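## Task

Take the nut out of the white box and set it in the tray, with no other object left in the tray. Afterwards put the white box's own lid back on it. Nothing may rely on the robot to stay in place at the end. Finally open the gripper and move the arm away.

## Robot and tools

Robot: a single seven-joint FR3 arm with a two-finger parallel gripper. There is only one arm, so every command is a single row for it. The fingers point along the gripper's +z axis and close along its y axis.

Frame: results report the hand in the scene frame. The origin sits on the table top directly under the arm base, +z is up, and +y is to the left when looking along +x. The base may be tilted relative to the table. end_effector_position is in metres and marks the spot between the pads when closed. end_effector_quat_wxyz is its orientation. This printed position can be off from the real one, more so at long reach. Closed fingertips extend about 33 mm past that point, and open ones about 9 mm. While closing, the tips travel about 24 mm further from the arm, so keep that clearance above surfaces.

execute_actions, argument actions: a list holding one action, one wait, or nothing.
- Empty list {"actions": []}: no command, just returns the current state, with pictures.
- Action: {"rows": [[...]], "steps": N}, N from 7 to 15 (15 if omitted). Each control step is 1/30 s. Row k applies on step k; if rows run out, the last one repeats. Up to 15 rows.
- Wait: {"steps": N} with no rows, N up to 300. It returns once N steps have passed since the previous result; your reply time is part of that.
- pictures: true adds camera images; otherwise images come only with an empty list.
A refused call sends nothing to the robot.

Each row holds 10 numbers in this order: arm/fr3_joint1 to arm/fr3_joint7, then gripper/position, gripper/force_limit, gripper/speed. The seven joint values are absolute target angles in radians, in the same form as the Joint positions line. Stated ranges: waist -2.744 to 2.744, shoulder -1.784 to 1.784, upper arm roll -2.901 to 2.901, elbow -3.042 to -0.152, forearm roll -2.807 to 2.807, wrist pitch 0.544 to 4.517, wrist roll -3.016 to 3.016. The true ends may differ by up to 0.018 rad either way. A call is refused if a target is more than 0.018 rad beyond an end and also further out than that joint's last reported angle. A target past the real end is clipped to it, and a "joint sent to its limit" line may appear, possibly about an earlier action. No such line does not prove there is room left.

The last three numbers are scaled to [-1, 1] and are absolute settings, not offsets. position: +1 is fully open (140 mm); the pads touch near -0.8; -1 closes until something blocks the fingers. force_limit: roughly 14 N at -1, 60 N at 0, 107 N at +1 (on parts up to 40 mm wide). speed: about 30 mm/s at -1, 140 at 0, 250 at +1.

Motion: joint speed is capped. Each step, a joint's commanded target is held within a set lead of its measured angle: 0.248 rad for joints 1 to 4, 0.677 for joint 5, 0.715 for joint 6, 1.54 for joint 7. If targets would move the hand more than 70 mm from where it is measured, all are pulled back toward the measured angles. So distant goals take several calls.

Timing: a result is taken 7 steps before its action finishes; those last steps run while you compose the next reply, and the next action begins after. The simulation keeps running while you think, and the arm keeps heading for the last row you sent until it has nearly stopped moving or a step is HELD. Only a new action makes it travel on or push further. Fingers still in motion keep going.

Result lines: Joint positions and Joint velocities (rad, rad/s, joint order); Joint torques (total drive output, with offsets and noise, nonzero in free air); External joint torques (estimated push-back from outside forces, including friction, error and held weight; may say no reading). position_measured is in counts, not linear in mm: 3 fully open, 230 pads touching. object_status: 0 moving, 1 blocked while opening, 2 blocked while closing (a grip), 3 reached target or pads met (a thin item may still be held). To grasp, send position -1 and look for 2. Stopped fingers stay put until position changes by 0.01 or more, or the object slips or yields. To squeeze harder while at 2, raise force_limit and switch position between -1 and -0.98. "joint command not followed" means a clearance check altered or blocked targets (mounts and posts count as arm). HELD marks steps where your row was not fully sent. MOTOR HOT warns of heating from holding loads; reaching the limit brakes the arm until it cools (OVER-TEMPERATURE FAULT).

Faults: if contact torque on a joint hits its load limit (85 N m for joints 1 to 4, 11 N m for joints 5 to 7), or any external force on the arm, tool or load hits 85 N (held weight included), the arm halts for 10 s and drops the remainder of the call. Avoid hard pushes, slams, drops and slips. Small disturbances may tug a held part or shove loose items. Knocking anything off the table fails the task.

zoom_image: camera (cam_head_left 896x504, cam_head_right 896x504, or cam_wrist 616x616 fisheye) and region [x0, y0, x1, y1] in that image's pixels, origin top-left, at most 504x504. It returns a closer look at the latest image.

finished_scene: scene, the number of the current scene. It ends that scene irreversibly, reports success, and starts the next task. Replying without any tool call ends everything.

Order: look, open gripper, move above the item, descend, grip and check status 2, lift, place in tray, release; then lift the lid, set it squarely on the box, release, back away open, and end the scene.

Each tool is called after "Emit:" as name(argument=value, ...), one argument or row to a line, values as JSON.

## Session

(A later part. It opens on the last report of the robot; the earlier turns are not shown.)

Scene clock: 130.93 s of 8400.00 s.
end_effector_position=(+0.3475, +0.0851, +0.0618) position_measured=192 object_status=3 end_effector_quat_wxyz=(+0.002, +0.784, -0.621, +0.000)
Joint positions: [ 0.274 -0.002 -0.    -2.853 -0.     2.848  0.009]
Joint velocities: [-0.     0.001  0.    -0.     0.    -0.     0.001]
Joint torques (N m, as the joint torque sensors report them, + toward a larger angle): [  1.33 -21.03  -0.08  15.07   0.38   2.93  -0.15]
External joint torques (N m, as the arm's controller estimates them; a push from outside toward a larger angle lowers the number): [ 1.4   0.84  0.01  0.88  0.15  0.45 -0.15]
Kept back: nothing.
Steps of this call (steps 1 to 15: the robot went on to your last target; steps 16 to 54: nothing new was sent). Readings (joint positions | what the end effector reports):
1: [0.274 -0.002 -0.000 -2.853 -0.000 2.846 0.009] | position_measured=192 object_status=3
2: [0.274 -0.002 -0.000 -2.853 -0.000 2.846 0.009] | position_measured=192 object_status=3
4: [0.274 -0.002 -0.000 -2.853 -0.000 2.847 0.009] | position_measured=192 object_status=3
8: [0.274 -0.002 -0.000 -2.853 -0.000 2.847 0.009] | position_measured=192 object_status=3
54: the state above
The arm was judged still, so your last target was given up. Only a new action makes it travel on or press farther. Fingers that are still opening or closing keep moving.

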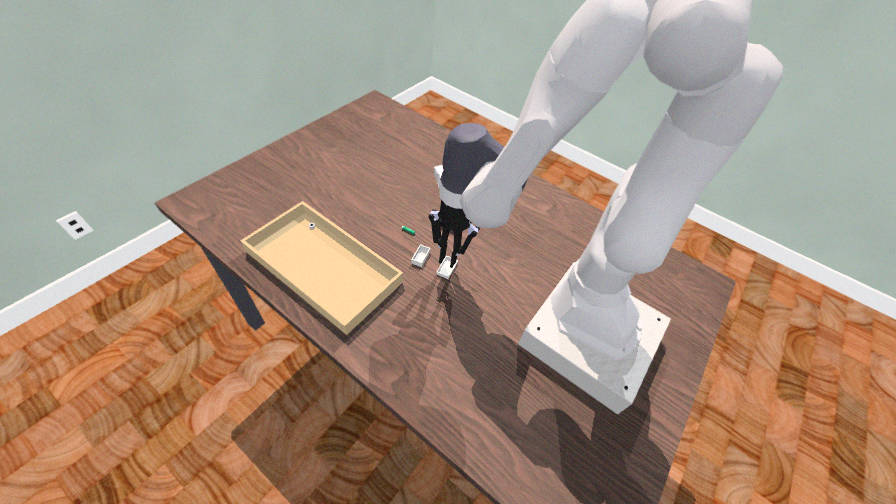

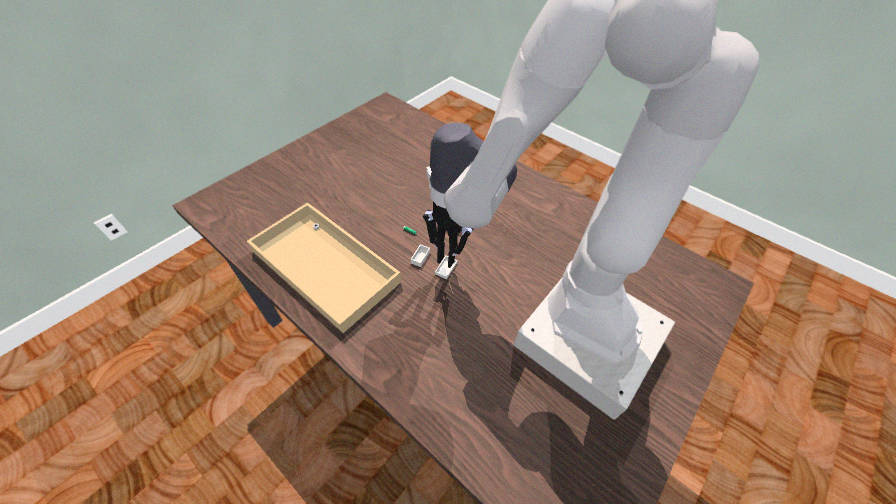

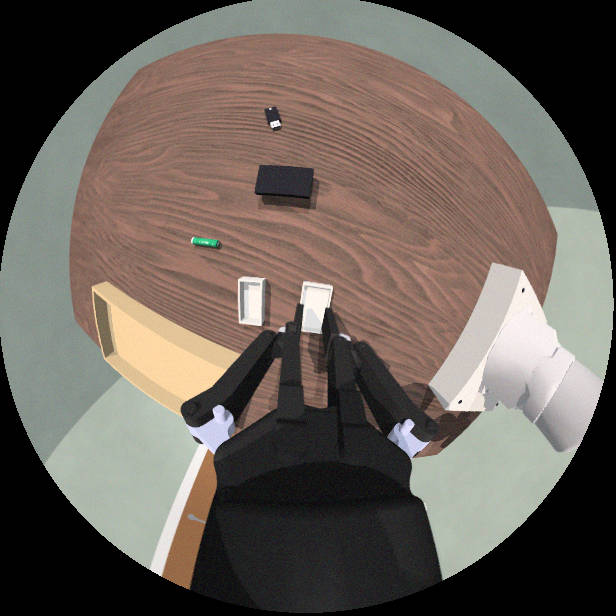

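Emit:
execute_actions(
  actions=[
    {"rows":[[0.275,-0.115,0,-2.86,0,2.746,0.8,0.3,-0.3,0],[0.275,-0.115,0,-2.86,0,2.746,1.582,0.3,-0.3,0],[0.275,-0.115,0,-2.86,0,2.746,1.582,0.3,-0.3,0],[0.275,-0.115,0,-2.86,0,2.746,1.582,0.3,-0.3,0],[0.275,-0.05,0,-2.7,0,2.6,1.582,0.3,-0.3,0],[0.275,0.05,0,-2.55,0,2.4,1.582,0.3,-0.3,0],[0.275,0.15,0,-2.4,0,2.25,1.582,0.3,-0.3,0],[0.275,0.3,0,-2.25,0,2.05,1.582,0.3,-0.3,0],[0.275,0.414,0,-2.126,0,1.94,1.582,0.3,-0.3,0]]},
  ],
)

Emit:
execute_actions(
  actions=[
    {"rows":[[0.275,0.414,0,-2.126,0,1.94,1.582,0.3,-0.3,0]]},
  ],
)

Emit:
execute_actions(
  actions=[
    {"rows":[[0.275,0.43,0,-2.124,0,1.954,1.582,0.3,-0.3,0],[0.275,0.445,0,-2.122,0,1.967,1.582,0.3,-0.3,0],[0.275,0.46,0,-2.12,0,1.98,1.582,0.3,-0.3,0],[0.275,0.475,0,-2.118,0,1.993,1.582,0.3,-0.3,0],[0.275,0.49,0,-2.116,0,2.006,1.582,0.3,-0.3,0],[0.275,0.50,0,-2.114,0,2.015,1.582,0.3,-0.3,0]]},
  ],
)

Emit:
execute_actions(
  actions=[
    {"steps":12},
  ],
  pictures=true,
)

Scene clock: 133.10 s of 8400.00 s.
end_effector_position=(+0.3934, +0.0967, +0.0928) position_measured=141 object_status=0 end_effector_quat_wxyz=(-0.044, -0.464, +0.884, +0.009)
Joint positions: [ 0.274  0.044 -0.    -2.619 -0.001  2.572  0.845]
Joint velocities: [-0.001  1.219 -0.     1.376  0.001 -1.585  1.357]
Joint torques (N m, as the joint torque sensors report them, + toward a larger angle): [  0.53 -25.11  -0.49  -0.52   0.47  -1.24   0.52]
External joint torques (N m, as the arm's controller estimates them; a push from outside toward a larger angle lowers the number): [-0.03  2.82 -1.15  1.21  0.66 -0.66  0.54]
Steps of this call (steps 1 to 57: nothing new was sent; steps 58 to 65: the first 8 steps of this action). Readings (joint positions | what the end effector reports):
58: [0.274 -0.018 -0.000 -2.857 -0.000 2.831 0.074] | position_measured=192 object_status=0
59: [0.274 -0.048 -0.000 -2.861 -0.000 2.815 0.214] | position_measured=186 object_status=0
61: [0.274 -0.090 -0.000 -2.859 -0.000 2.795 0.483] | position_measured=171 object_status=0
65: the state above

Scene clock: 133.60 s of 8400.00 s.
end_effector_position=(+0.3826, +0.0939, +0.0787) position_measured=91 object_status=3 end_effector_quat_wxyz=(-0.273, -0.189, +0.943, -0.013)
Joint positions: [ 0.274  0.41   0.    -2.13  -0.001  1.986  1.415]
Joint velocities: [-0.     0.023  0.     0.03  -0.    -0.262  0.541]
Joint torques (N m, as the joint torque sensors report them, + toward a larger angle): [  1.12 -36.3   -0.03  18.07   0.68   0.42   0.23]
External joint torques (N m, as the arm's controller estimates them; a push from outside toward a larger angle lowers the number): [ 1.27  1.97 -0.28  0.69  0.23 -0.4   0.22]
Steps of this call (steps 1 to 7: the last 7 steps of your previous action; steps 8 to 15: the first 8 steps of this action). Readings (joint positions | what the end effector reports):
8: [0.274 0.394 0.000 -2.189 -0.001 2.112 1.226] | position_measured=91 object_status=0
9: [0.274 0.401 0.000 -2.168 -0.001 2.082 1.263] | position_measured=91 object_status=0
11: [0.274 0.406 0.000 -2.143 -0.001 2.037 1.325] | position_measured=91 object_status=0
15: the state above

Scene clock: 134.10 s of 8400.00 s.
end_effector_position=(+0.3643, +0.0893, +0.0500) position_measured=91 object_status=3 end_effector_quat_wxyz=(-0.302, -0.126, +0.944, -0.035)
Joint positions: [ 0.274  0.489  0.    -2.118 -0.001  1.989  1.547]
Joint velocities: [-0.     0.234  0.001  0.001 -0.001  0.129  0.105]
Joint torques (N m, as the joint torque sensors report them, + toward a larger angle): [  1.95 -43.44  -0.15  17.25   0.72   1.41   0.35]
External joint torques (N m, as the arm's controller estimates them; a push from outside toward a larger angle lowers the number): [ 2.05  2.53 -0.54 -2.17  0.28  0.55  0.33]
Steps of this call (steps 1 to 7: the last 7 steps of your previous action; steps 8 to 15: the first 8 steps of this action). Readings (joint positions | what the end effector reports):
8: [0.274 0.414 0.000 -2.127 -0.001 1.953 1.511] | position_measured=91 object_status=3
9: [0.274 0.420 0.000 -2.125 -0.001 1.954 1.518] | position_measured=91 object_status=3
11: [0.274 0.440 0.000 -2.121 -0.001 1.964 1.530] | position_measured=91 object_status=3
15: the state above

Scene clock: 134.50 s of 8400.00 s.
end_effector_position=(+0.3680, +0.0902, +0.0439) position_measured=91 object_status=3 end_effector_quat_wxyz=(-0.296, -0.115, +0.948, -0.037)
Joint positions: [ 0.274  0.5    0.    -2.116 -0.001  2.01   1.57 ]
Joint velocities: [ 0.     0.001 -0.001  0.001 -0.     0.013  0.029]
Joint torques (N m, as the joint torque sensors report them, + toward a larger angle): [  1.42 -39.54  -0.66  16.18   0.78   1.07   0.01]
External joint torques (N m, as the arm's controller estimates them; a push from outside toward a larger angle lowers the number): [ 1.67  0.09 -0.9  -0.14  0.38  0.46  0.  ]
Kept back: nothing.
Steps of this call (steps 1 to 7: the last 7 steps of your previous action; steps 8 to 12: the robot went on to your last target). Readings (joint positions | what the end effector reports):
1: [0.274 0.495 0.000 -2.118 -0.001 1.993 1.550] | position_measured=91 object_status=3
2: [0.274 0.499 0.000 -2.118 -0.001 1.996 1.553] | position_measured=91 object_status=3
4: [0.274 0.500 0.000 -2.118 -0.001 2.001 1.558] | position_measured=91 object_status=3
8: [0.274 0.500 0.000 -2.116 -0.001 2.008 1.566] | position_measured=91 object_status=3
12: the state above

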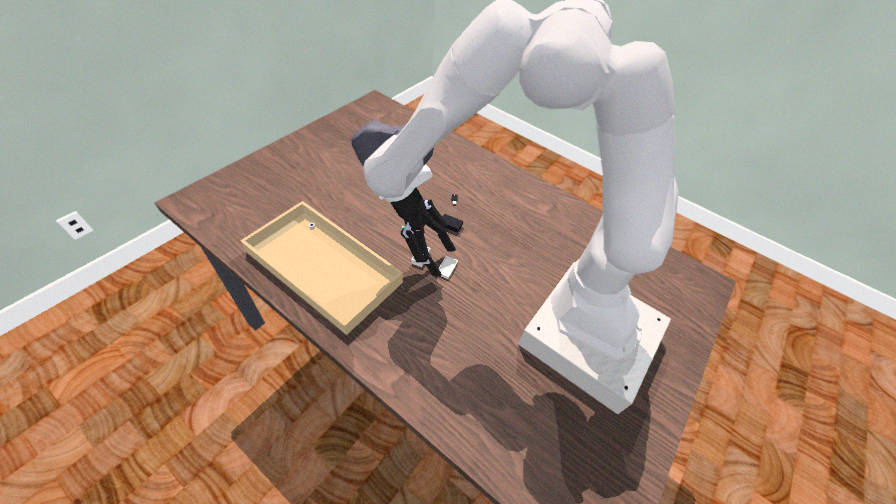

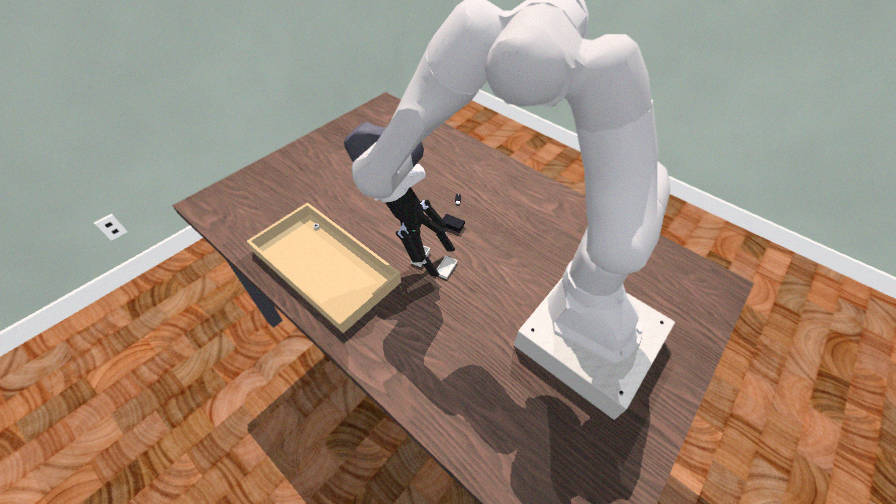

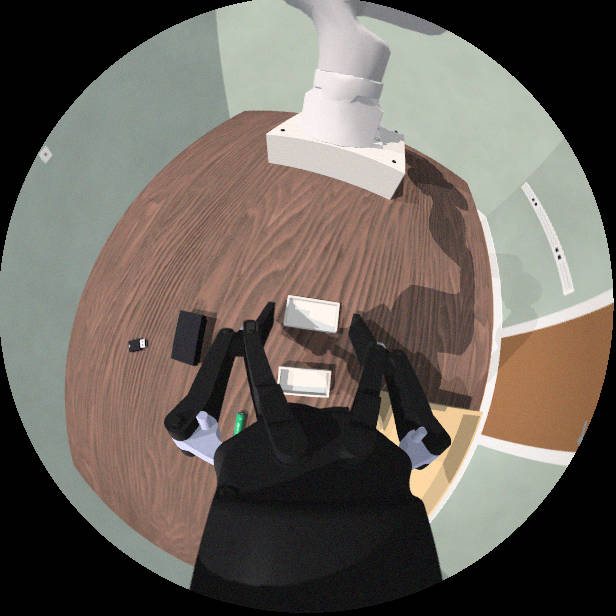

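Emit:
execute_actions(
  actions=[
    {"rows":[[0.275,0.512,0,-2.114,0,2.03,1.582,0.3,-0.3,0],[0.275,0.512,0,-2.114,0,2.03,1.582,0.3,-0.3,0],[0.275,0.512,0,-2.114,0,2.03,1.582,0.3,-0.3,0],[0.275,0.512,0,-2.114,0,2.03,1.582,0.3,-0.3,0],[0.275,0.512,0,-2.114,0,2.03,1.582,-1,-0.3,0]]},
  ],
)

Emit:
execute_actions(
  actions=[
    {"steps":22},
  ],
  pictures=true,
)

Scene clock: 135.27 s of 8400.00 s.
end_effector_position=(+0.3690, +0.0904, +0.0385) position_measured=112 object_status=0 end_effector_quat_wxyz=(-0.293, -0.111, +0.949, -0.038)
Joint positions: [ 0.274  0.511  0.    -2.115 -0.001  2.024  1.578]
Joint velocities: [ 0.     0.003 -0.001  0.    -0.001  0.019  0.002]
Joint torques (N m, as the joint torque sensors report them, + toward a larger angle): [  1.38 -38.59  -0.21  15.44   0.69   1.01   0.04]
External joint torques (N m, as the arm's controller estimates them; a push from outside toward a larger angle lowers the number): [ 1.62  1.41 -0.47 -0.89  0.29  0.38  0.03]
Steps of this call (steps 1 to 15: the robot went on to your last target; steps 16 to 23: the first 8 steps of this action). Readings (joint positions | what the end effector reports):
16: [0.274 0.501 0.000 -2.116 -0.001 2.015 1.577] | position_measured=91 object_status=3
17: [0.274 0.504 0.000 -2.115 -0.001 2.017 1.577] | position_measured=91 object_status=3
19: [0.274 0.508 0.000 -2.115 -0.001 2.020 1.578] | position_measured=91 object_status=3
23: the state above

Scene clock: 136.00 s of 8400.00 s.
end_effector_position=(+0.3700, +0.0906, +0.0389) position_measured=139 object_status=2 end_effector_quat_wxyz=(-0.292, -0.111, +0.949, -0.038)
Joint positions: [ 0.274  0.51   0.    -2.115 -0.001  2.025  1.579]
Joint velocities: [ 0.     0.    -0.     0.    -0.001  0.    -0.   ]
Joint torques (N m, as the joint torque sensors report them, + toward a larger angle): [  2.04 -37.95  -0.03  15.55   0.7    1.46   0.07]
External joint torques (N m, as the arm's controller estimates them; a push from outside toward a larger angle lowers the number): [ 2.19  1.89 -0.36 -0.7   0.3   0.83  0.05]
Kept back: nothing.
Steps of this call (steps 1 to 7: the last 7 steps of your previous action; steps 8 to 15: the robot went on to your last target; steps 16 to 22: nothing new was sent). Readings (joint positions | what the end effector reports):
1: [0.274 0.511 0.000 -2.115 -0.001 2.025 1.578] | position_measured=119 object_status=0
2: [0.274 0.511 0.000 -2.115 -0.001 2.025 1.578] | position_measured=127 object_status=0
4: [0.274 0.510 0.000 -2.115 -0.001 2.025 1.578] | position_measured=139 object_status=0
8: [0.274 0.510 0.000 -2.115 -0.001 2.025 1.578] | position_measured=139 object_status=0
22: the state above
The arm was judged still, so your last target was given up. Only a new action makes it travel on or press farther. Fingers that are still opening or closing keep moving.

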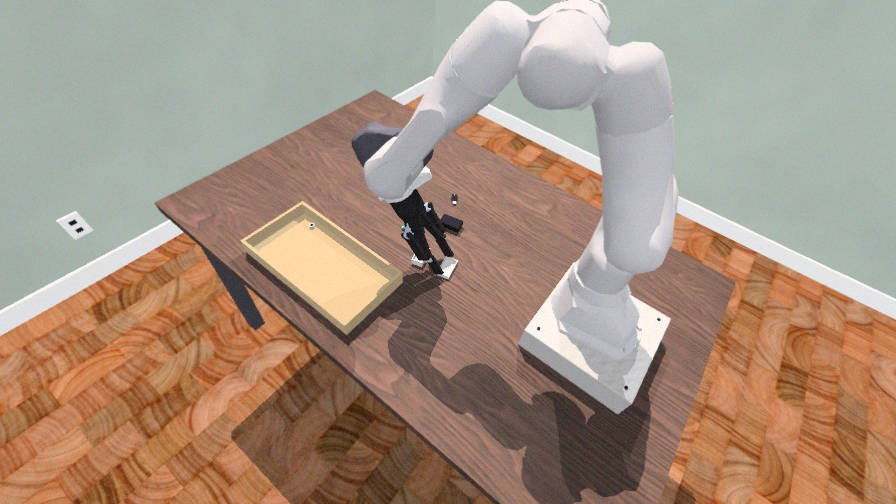

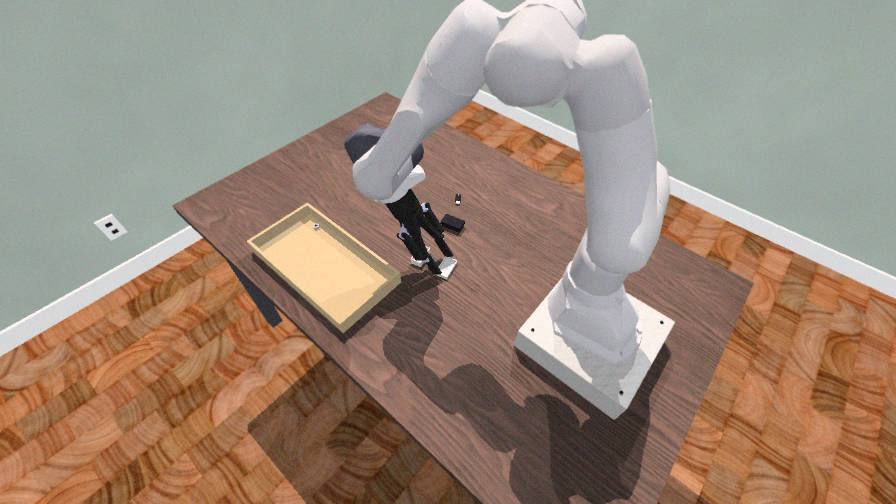

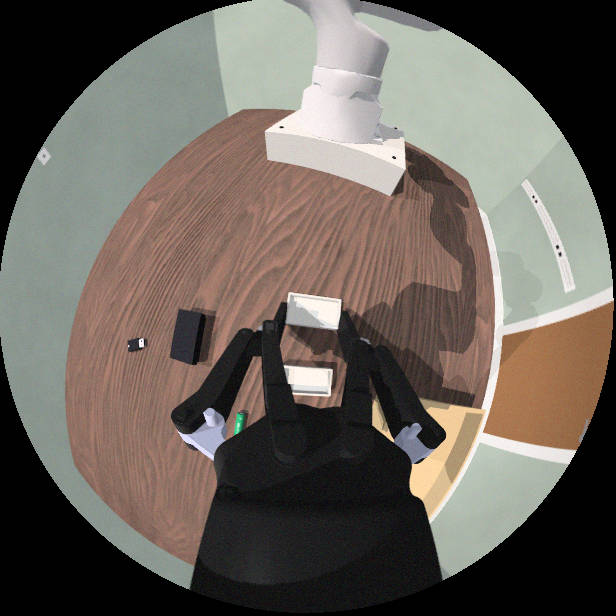

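Emit:
execute_actions(
  actions=[
    {"rows":[[0.275,0.508,0,-2.114,0,2.022,1.582,0.1,-0.3,0],[0.275,0.508,0,-2.114,0,2.022,1.582,0.1,-0.3,0],[0.275,0.508,0,-2.114,0,2.022,1.582,0.1,-0.3,0],[0.275,0.508,0,-2.114,0,2.022,1.582,0.1,-0.3,0],[0.275,0.506,0,-2.127,0,2.034,1.582,0.1,-0.3,0],[0.275,0.504,0,-2.14,0,2.046,1.582,0.1,-0.3,0],[0.275,0.502,0,-2.153,0,2.058,1.582,0.1,-0.3,0],[0.275,0.5,0,-2.165,0,2.07,1.582,0.1,-0.3,0]]},
  ],
)

Emit:
execute_actions(
  actions=[
    {"rows":[[0.275,0.5,0,-2.165,0,2.07,1.582,0.1,-0.3,0],[0.275,0.5,0,-2.165,0,2.07,1.582,0.1,-0.3,0],[0.275,0.5,0,-2.165,0,2.07,1.582,0.1,-0.3,0],[0.275,0.5,0,-2.165,0,2.07,1.582,0.1,-0.3,0],[0.275,0.5,0,-2.165,0,2.07,1.582,-1,0,0]]},
  ],
)

Emit:
execute_actions(
  actions=[
    {"steps":20},
  ],
  pictures=true,
)

Scene clock: 137.13 s of 8400.00 s.
end_effector_position=(+0.3624, +0.0888, +0.0361) position_measured=117 object_status=0 end_effector_quat_wxyz=(-0.294, -0.111, +0.949, -0.038)
Joint positions: [ 0.274  0.503  0.    -2.139 -0.001  2.04   1.579]
Joint velocities: [-0.    -0.048  0.    -0.297  0.001  0.166  0.001]
Joint torques (N m, as the joint torque sensors report them, + toward a larger angle): [  1.7  -38.22   0.12  13.65   0.62   1.16   0.16]
External joint torques (N m, as the arm's controller estimates them; a push from outside toward a larger angle lowers the number): [ 1.88 -0.5  -0.18 -2.36  0.25  0.52  0.14]
Steps of this call (steps 1 to 26: nothing new was sent; steps 27 to 34: the first 8 steps of this action). Readings (joint positions | what the end effector reports):
27: [0.274 0.510 0.000 -2.115 -0.001 2.025 1.579] | position_measured=139 object_status=0
28: [0.274 0.510 0.000 -2.115 -0.001 2.025 1.579] | position_measured=139 object_status=0
30: [0.274 0.510 0.000 -2.115 -0.001 2.025 1.579] | position_measured=119 object_status=0
34: the state above

Scene clock: 137.63 s of 8400.00 s.
end_effector_position=(+0.3571, +0.0876, +0.0312) position_measured=135 object_status=0 end_effector_quat_wxyz=(-0.291, -0.111, +0.949, -0.038)
Joint positions: [ 0.274  0.499  0.    -2.163 -0.001  2.065  1.579]
Joint velocities: [-0.001 -0.    -0.001 -0.002 -0.001  0.018  0.   ]
Joint torques (N m, as the joint torque sensors report them, + toward a larger angle): [  1.35 -38.2    0.3   13.45   0.52   0.95   0.07]
External joint torques (N m, as the arm's controller estimates them; a push from outside toward a larger angle lowers the number): [ 1.52 -0.51  0.   -1.31  0.15  0.41  0.06]
Steps of this call (steps 1 to 7: the last 7 steps of your previous action; steps 8 to 15: the first 8 steps of this action). Readings (joint positions | what the end effector reports):
8: [0.274 0.502 0.000 -2.163 -0.001 2.061 1.579] | position_measured=117 object_status=3
9: [0.274 0.502 0.000 -2.163 -0.001 2.062 1.579] | position_measured=117 object_status=3
11: [0.274 0.502 0.000 -2.163 -0.001 2.064 1.579] | position_measured=117 object_status=3
15: the state above

Scene clock: 138.30 s of 8400.00 s.
end_effector_position=(+0.3572, +0.0876, +0.0312) position_measured=137 object_status=2 end_effector_quat_wxyz=(-0.291, -0.111, +0.949, -0.038)
Joint positions: [ 0.274  0.499  0.    -2.163 -0.001  2.066  1.579]
Joint velocities: [-0.    -0.     0.    -0.001 -0.     0.001  0.001]
Joint torques (N m, as the joint torque sensors report them, + toward a larger angle): [  1.2  -38.33   0.14  13.78   0.63   1.32   0.08]
External joint torques (N m, as the arm's controller estimates them; a push from outside toward a larger angle lowers the number): [ 1.38  0.44 -0.16 -1.76  0.25  0.7   0.07]
Kept back: nothing.
Steps of this call (steps 1 to 7: the last 7 steps of your previous action; steps 8 to 15: the robot went on to your last target; steps 16 to 20: nothing new was sent). Readings (joint positions | what the end effector reports):
1: [0.274 0.499 0.000 -2.163 -0.001 2.065 1.579] | position_measured=135 object_status=0
2: [0.274 0.499 0.000 -2.163 -0.001 2.065 1.579] | position_measured=135 object_status=0
4: [0.274 0.499 0.000 -2.163 -0.001 2.065 1.579] | position_measured=135 object_status=0
8: [0.274 0.499 0.000 -2.163 -0.001 2.066 1.579] | position_measured=137 object_status=0
20: the state above
The arm was judged still, so your last target was given up. Only a new action makes it travel on or press farther. Fingers that are still opening or closing keep moving.

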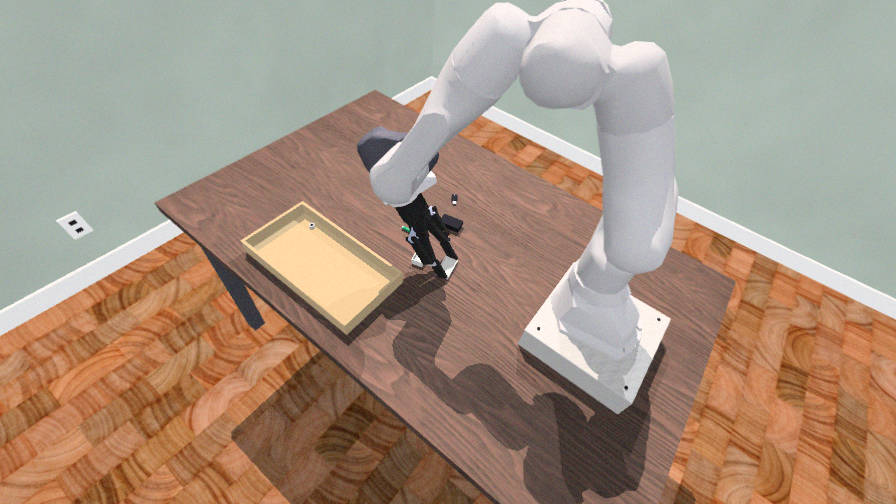

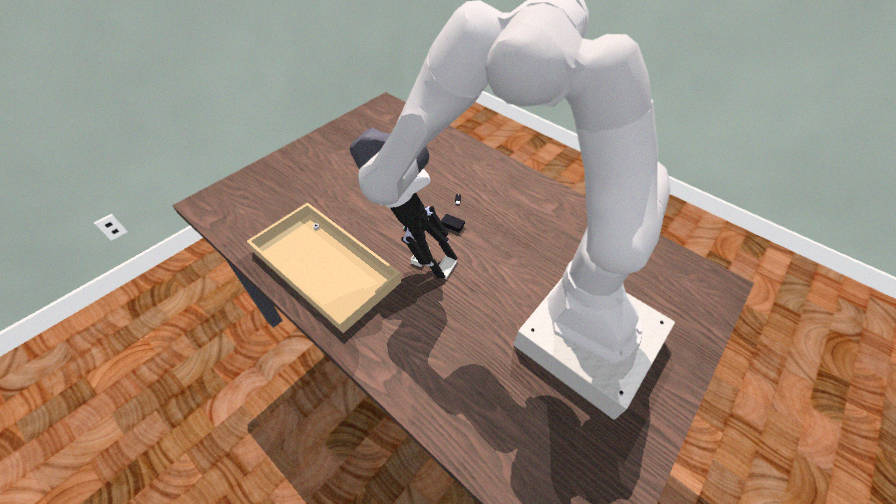

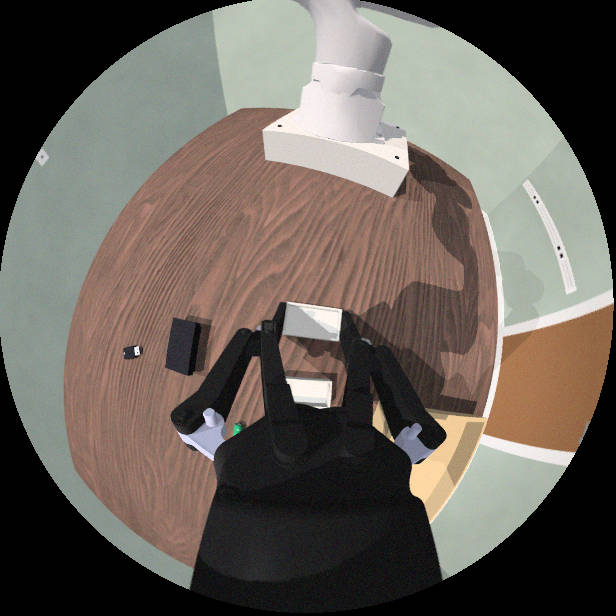

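Emit:
execute_actions(
  actions=[
    {"rows":[[0.275,0.45,0,-2.165,0,2.07,1.582,-1,0,0],[0.275,0.4,0,-2.165,0,2.07,1.582,-1,0,0],[0.275,0.3,0,-2.165,0,2.07,1.582,-1,0,0],[0.275,0.2,0,-2.17,0,2.07,1.582,-1,0,0],[0.2,0.2,0,-2.2,0,2.1,1.582,-1,0,0],[0.1,0.2,0,-2.2,0,2.2,1.582,-1,0,0],[-0.5,0.2,0,-2.25,0,3.2,1.582,-1,0,0]]},
  ],
)

Emit:
execute_actions(
  actions=[
    {"rows":[[-0.5,0.25,0,-2.3,0,4.16,1.582,-1,0,0]]},
  ],
)

Emit:
execute_actions(
  actions=[
    {"steps":40},
  ],
  pictures=true,
)

Scene clock: 140.00 s of 8400.00 s.
end_effector_position=(+0.4421, +0.0854, +0.1050) position_measured=137 object_status=2 end_effector_quat_wxyz=(-0.166, -0.089, +0.982, -0.017)
Joint positions: [ 0.212  0.298  0.01  -2.182 -0.001  2.142  1.579]
Joint velocities: [-0.57  -0.371 -0.026 -0.066 -0.001  0.988  0.   ]
Joint torques (N m, as the joint torque sensors report them, + toward a larger angle): [ -0.2  -27.14  -0.05  10.55   0.63   0.92  -0.07]
External joint torques (N m, as the arm's controller estimates them; a push from outside toward a larger angle lowers the number): [-1.16 -1.16 -0.44 -1.73  0.28  0.65 -0.08]
Steps of this call (steps 1 to 43: nothing new was sent; steps 44 to 51: the first 8 steps of this action). Readings (joint positions | what the end effector reports):
44: [0.274 0.494 0.000 -2.166 -0.001 2.066 1.579] | position_measured=137 object_status=2
45: [0.274 0.478 0.000 -2.170 -0.001 2.065 1.579] | position_measured=137 object_status=2
47: [0.274 0.414 0.000 -2.175 -0.001 2.064 1.579] | position_measured=137 object_status=2
51: the state above

Scene clock: 140.50 s of 8400.00 s.
end_effector_position=(+0.5884, -0.0758, +0.1385) position_measured=137 object_status=2 end_effector_quat_wxyz=(+0.084, +0.068, +0.994, -0.006)
Joint positions: [-0.1    0.248  0.004 -2.251 -0.001  2.666  1.579]
Joint velocities: [-0.611  0.001 -0.03  -0.11   0.     0.993 -0.   ]
Joint torques (N m, as the joint torque sensors report them, + toward a larger angle): [  1.77 -34.9    0.44  18.95   0.65   3.21   0.  ]
External joint torques (N m, as the arm's controller estimates them; a push from outside toward a larger angle lowers the number): [-0.36  1.82 -1.17 -1.38  0.19  0.62  0.  ]
Steps of this call (steps 1 to 7: the last 7 steps of your previous action; steps 8 to 15: the first 8 steps of this action). Readings (joint positions | what the end effector reports):
8: [0.053 0.248 0.007 -2.212 -0.001 2.412 1.579] | position_measured=137 object_status=2
9: [0.031 0.247 0.007 -2.219 -0.001 2.451 1.579] | position_measured=137 object_status=2
11: [-0.014 0.247 0.006 -2.232 -0.001 2.525 1.579] | position_measured=137 object_status=2
15: the state above

Scene clock: 141.83 s of 8400.00 s.
end_effector_position=(+0.6578, -0.3861, +0.4977) position_measured=137 object_status=2 end_effector_quat_wxyz=(+0.667, +0.192, +0.697, -0.180)
Joint positions: [-0.497  0.249 -0.002 -2.297 -0.001  4.068  1.579]
Joint velocities: [-0.013  0.001  0.    -0.007 -0.     0.546 -0.   ]
Joint torques (N m, as the joint torque sensors report them, + toward a larger angle): [  0.09 -33.41   0.86  16.62   0.75   2.81   0.12]
External joint torques (N m, as the arm's controller estimates them; a push from outside toward a larger angle lowers the number): [-0.27  1.04  0.32 -2.34  0.35  0.53  0.14]
Kept back: nothing.
Steps of this call (steps 1 to 7: the last 7 steps of your previous action; steps 8 to 40: the robot went on to your last target). Readings (joint positions | what the end effector reports):
1: [-0.121 0.248 0.004 -2.255 -0.001 2.700 1.579] | position_measured=137 object_status=2
2: [-0.141 0.248 0.003 -2.258 -0.001 2.734 1.579] | position_measured=137 object_status=2
4: [-0.182 0.248 0.003 -2.264 -0.001 2.800 1.579] | position_measured=137 object_status=2
8: [-0.260 0.248 0.002 -2.272 -0.001 2.930 1.579] | position_measured=137 object_status=2
40: the state above

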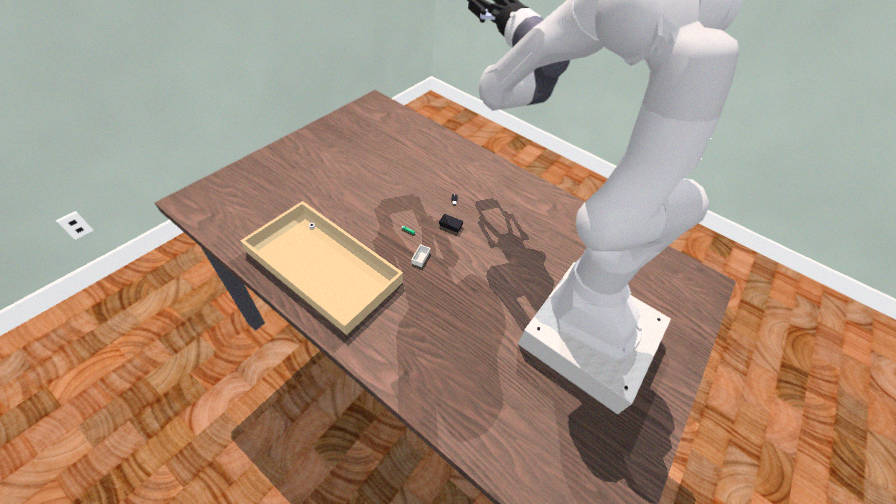

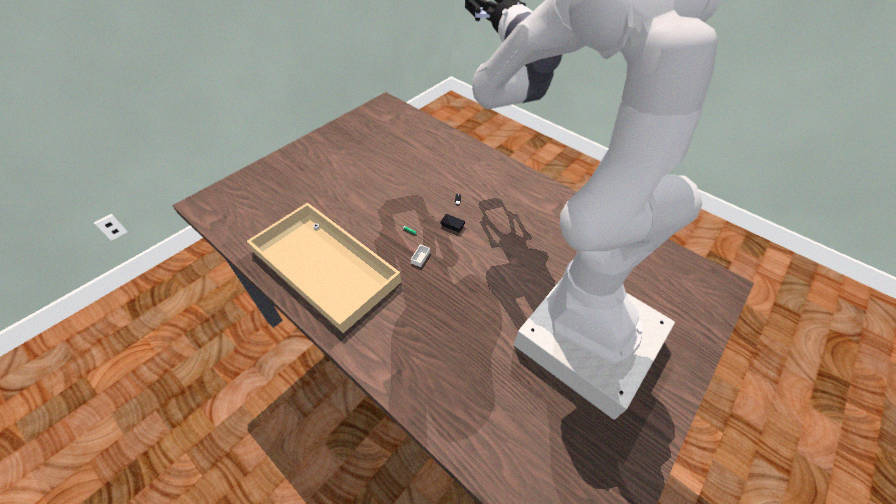

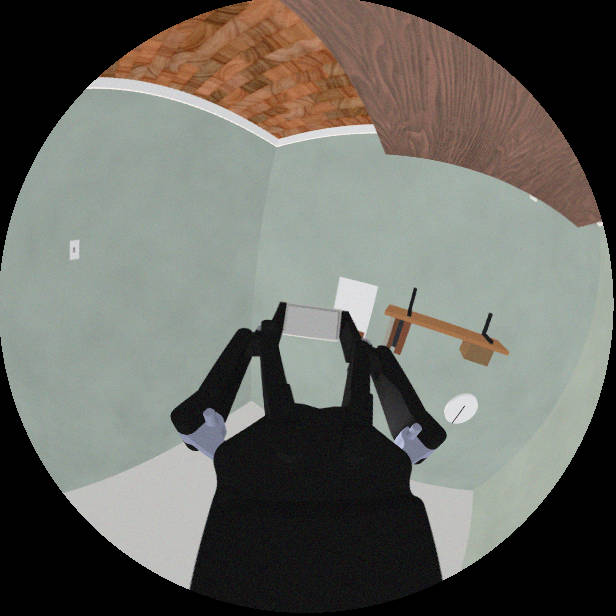

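Emit:
execute_actions(
  actions=[
    {"rows":[[-0.25,0.35,0,-2.32,0,4.16,1.582,-1,0,0],[-0.25,0.45,0,-2.33,0,4.16,1.582,-1,0,0],[-0.25,0.55,0,-2.35,0,4.16,1.582,-1,0,0],[-0.25,0.65,0,-2.36,0,4.16,1.582,-1,0,0],[-0.25,0.79,0,-2.373,0,4.163,1.582,-1,0,0]]},
  ],
)

Emit:
execute_actions(
  actions=[
    {"steps":30},
  ],
  pictures=true,
)

Scene clock: 142.83 s of 8400.00 s.
end_effector_position=(+0.6927, -0.3082, +0.4184) position_measured=137 object_status=2 end_effector_quat_wxyz=(+0.656, +0.157, +0.726, -0.138)
Joint positions: [-0.381  0.374 -0.006 -2.319  0.002  4.159  1.579]
Joint velocities: [ 0.358  0.637  0.031 -0.127  0.001 -0.    -0.   ]
Joint torques (N m, as the joint torque sensors report them, + toward a larger angle): [ -0.15 -37.62  -1.26  14.94   0.37   2.72   0.01]
External joint torques (N m, as the arm's controller estimates them; a push from outside toward a larger angle lowers the number): [ 1.94  1.65  0.18 -2.16 -0.14  0.02  0.04]
Steps of this call (steps 1 to 22: the robot went on to your last target; steps 23 to 30: the first 8 steps of this action). Readings (joint positions | what the end effector reports):
23: [-0.486 0.252 -0.008 -2.298 0.001 4.157 1.579] | position_measured=137 object_status=2
24: [-0.469 0.262 -0.010 -2.298 0.002 4.158 1.579] | position_measured=137 object_status=2
26: [-0.436 0.295 -0.009 -2.302 0.002 4.159 1.579] | position_measured=137 object_status=2
30: the state above

Scene clock: 143.83 s of 8400.00 s.
end_effector_position=(+0.6437, -0.1886, +0.0877) position_measured=137 object_status=2 end_effector_quat_wxyz=(+0.473, +0.128, +0.869, -0.067)
Joint positions: [-0.252  0.791  0.001 -2.375  0.002  4.16   1.579]
Joint velocities: [ 0.     0.    -0.    -0.001 -0.    -0.    -0.001]
Joint torques (N m, as the joint torque sensors report them, + toward a larger angle): [  1.7  -39.68   0.41   8.95  -0.24   3.73   0.15]
External joint torques (N m, as the arm's controller estimates them; a push from outside toward a larger angle lowers the number): [ 1.78 -0.97 -0.2   0.18 -0.23  0.38  0.17]
Kept back: nothing.
Steps of this call (steps 1 to 7: the last 7 steps of your previous action; steps 8 to 30: the robot went on to your last target). Readings (joint positions | what the end effector reports):
1: [-0.369 0.396 -0.005 -2.323 0.002 4.159 1.579] | position_measured=137 object_status=2
2: [-0.358 0.418 -0.004 -2.327 0.002 4.159 1.579] | position_measured=137 object_status=2
4: [-0.338 0.465 -0.003 -2.333 0.002 4.160 1.579] | position_measured=137 object_status=2
8: [-0.308 0.563 -0.002 -2.344 0.002 4.160 1.579] | position_measured=137 object_status=2
30: the state above

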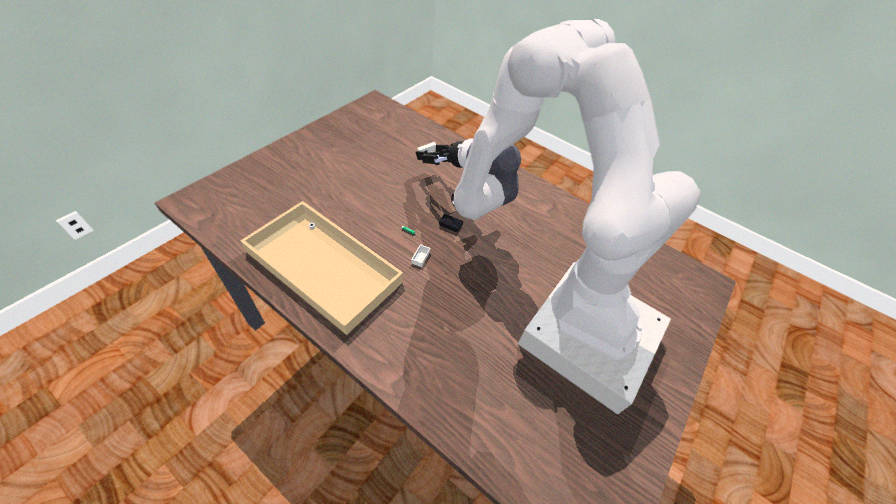

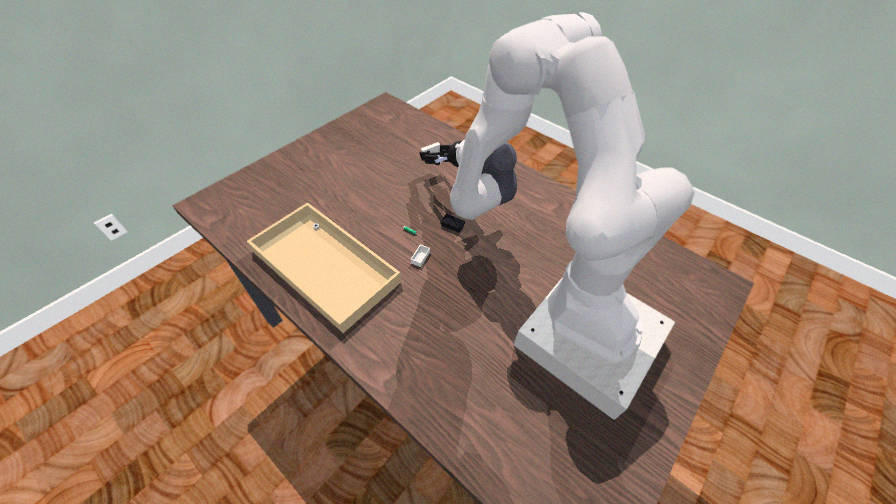

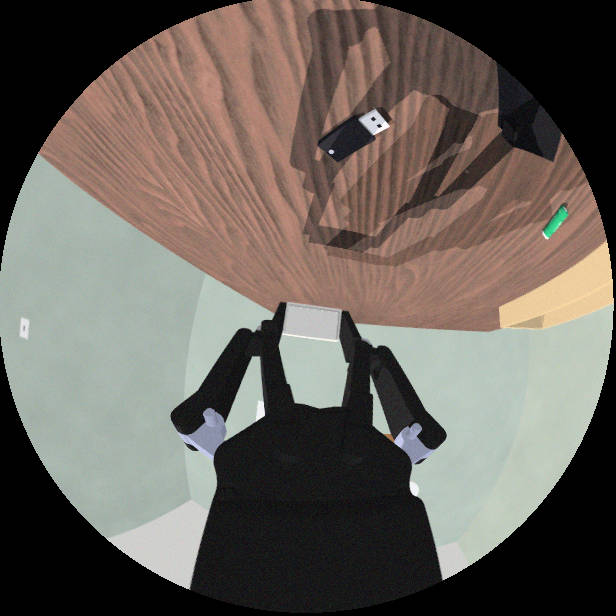

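Emit:
execute_actions(
  actions=[
    {"rows":[[-0.25,0.83,0,-2.35,0,4.177,1.582,-1,0,0],[-0.25,0.83,0,-2.35,0,4.177,1.582,-1,0,0],[-0.25,0.87,0,-2.323,0,4.19,1.582,-1,0,0],[-0.25,0.87,0,-2.323,0,4.19,1.582,-1,0,0],[-0.25,0.91,0,-2.297,0,4.205,1.582,-1,0,0],[-0.25,0.91,0,-2.297,0,4.205,1.582,-1,0,0],[-0.25,0.945,0,-2.272,0,4.217,1.582,-1,0,0]]},
  ],
)

Emit:
execute_actions(
  actions=[
    {"steps":15},
  ],
  pictures=true,
)

Scene clock: 144.63 s of 8400.00 s.
end_effector_position=(+0.6448, -0.1890, +0.0474) position_measured=137 object_status=2 end_effector_quat_wxyz=(+0.470, +0.129, +0.871, -0.067)
Joint positions: [-0.252  0.912  0.001 -2.295  0.002  4.192  1.579]
Joint velocities: [ 0.     0.489 -0.001  0.258  0.001  0.113 -0.001]
Joint torques (N m, as the joint torque sensors report them, + toward a larger angle): [  1.53 -43.05  -0.71   9.44  -0.24   4.44   0.16]
External joint torques (N m, as the arm's controller estimates them; a push from outside toward a larger angle lowers the number): [ 1.54  2.17 -1.52  1.65 -0.13  0.59  0.18]
Steps of this call (steps 1 to 15: the robot went on to your last target; step 16: nothing new was sent; steps 17 to 24: the first 8 steps of this action). Readings (joint positions | what the end effector reports):
17: [-0.252 0.797 0.001 -2.369 0.002 4.163 1.579] | position_measured=137 object_status=2
18: [-0.252 0.806 0.001 -2.362 0.002 4.166 1.579] | position_measured=137 object_status=2
20: [-0.252 0.836 0.001 -2.341 0.002 4.173 1.579] | position_measured=137 object_status=2
24: the state above

Scene clock: 145.13 s of 8400.00 s.
end_effector_position=(+0.6452, -0.1892, +0.0397) position_measured=137 object_status=2 end_effector_quat_wxyz=(+0.473, +0.128, +0.869, -0.067)
Joint positions: [-0.252  0.944  0.001 -2.274  0.002  4.213  1.579]
Joint velocities: [ 0.001 -0.001  0.     0.001 -0.     0.008 -0.   ]
Joint torques (N m, as the joint torque sensors report them, + toward a larger angle): [  1.92 -39.23  -0.61   8.43  -0.46   3.63   0.02]
External joint torques (N m, as the arm's controller estimates them; a push from outside toward a larger angle lowers the number): [ 1.99  0.85 -1.32  0.78 -0.4   0.28  0.05]
Kept back: nothing.
Steps of this call (steps 1 to 7: the last 7 steps of your previous action; steps 8 to 15: the robot went on to your last target). Readings (joint positions | what the end effector reports):
1: [-0.252 0.925 0.001 -2.289 0.002 4.196 1.579] | position_measured=137 object_status=2
2: [-0.252 0.934 0.001 -2.285 0.002 4.198 1.579] | position_measured=137 object_status=2
4: [-0.252 0.942 0.001 -2.280 0.002 4.203 1.579] | position_measured=137 object_status=2
8: [-0.252 0.944 0.001 -2.275 0.002 4.209 1.579] | position_measured=137 object_status=2
15: the state above

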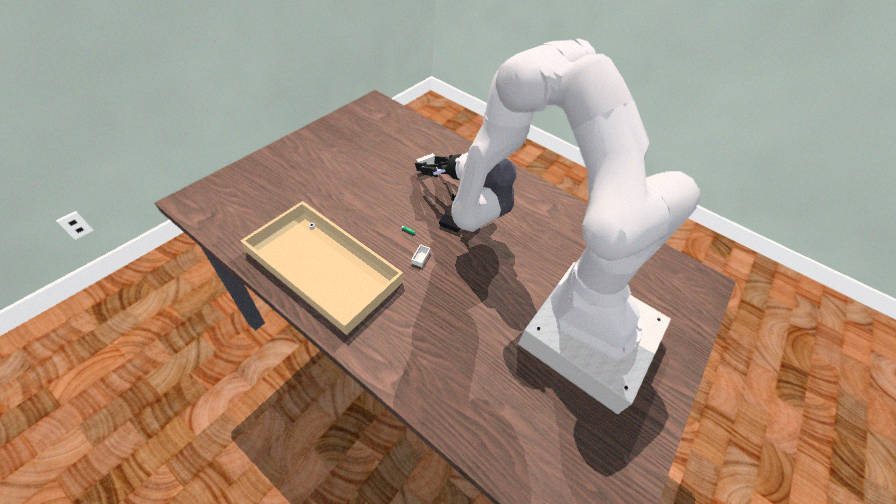

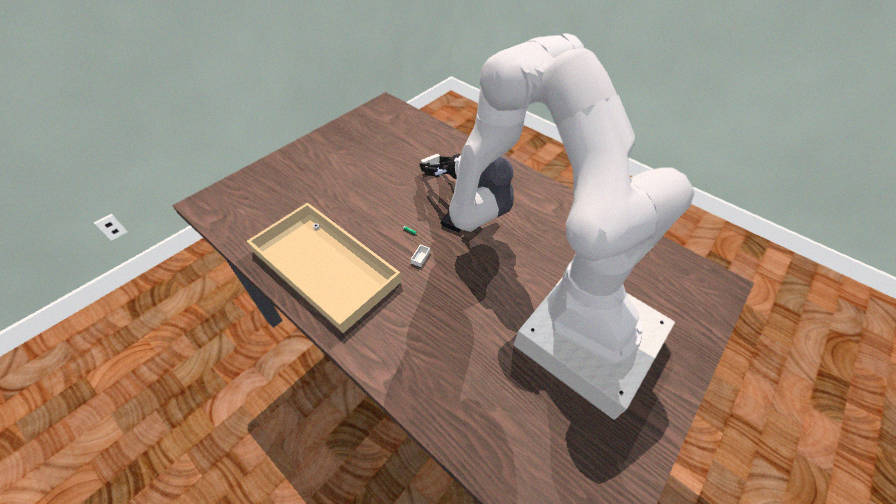

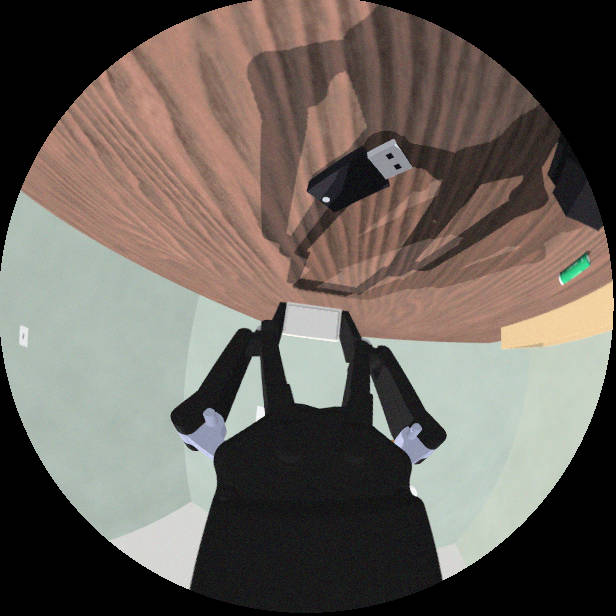

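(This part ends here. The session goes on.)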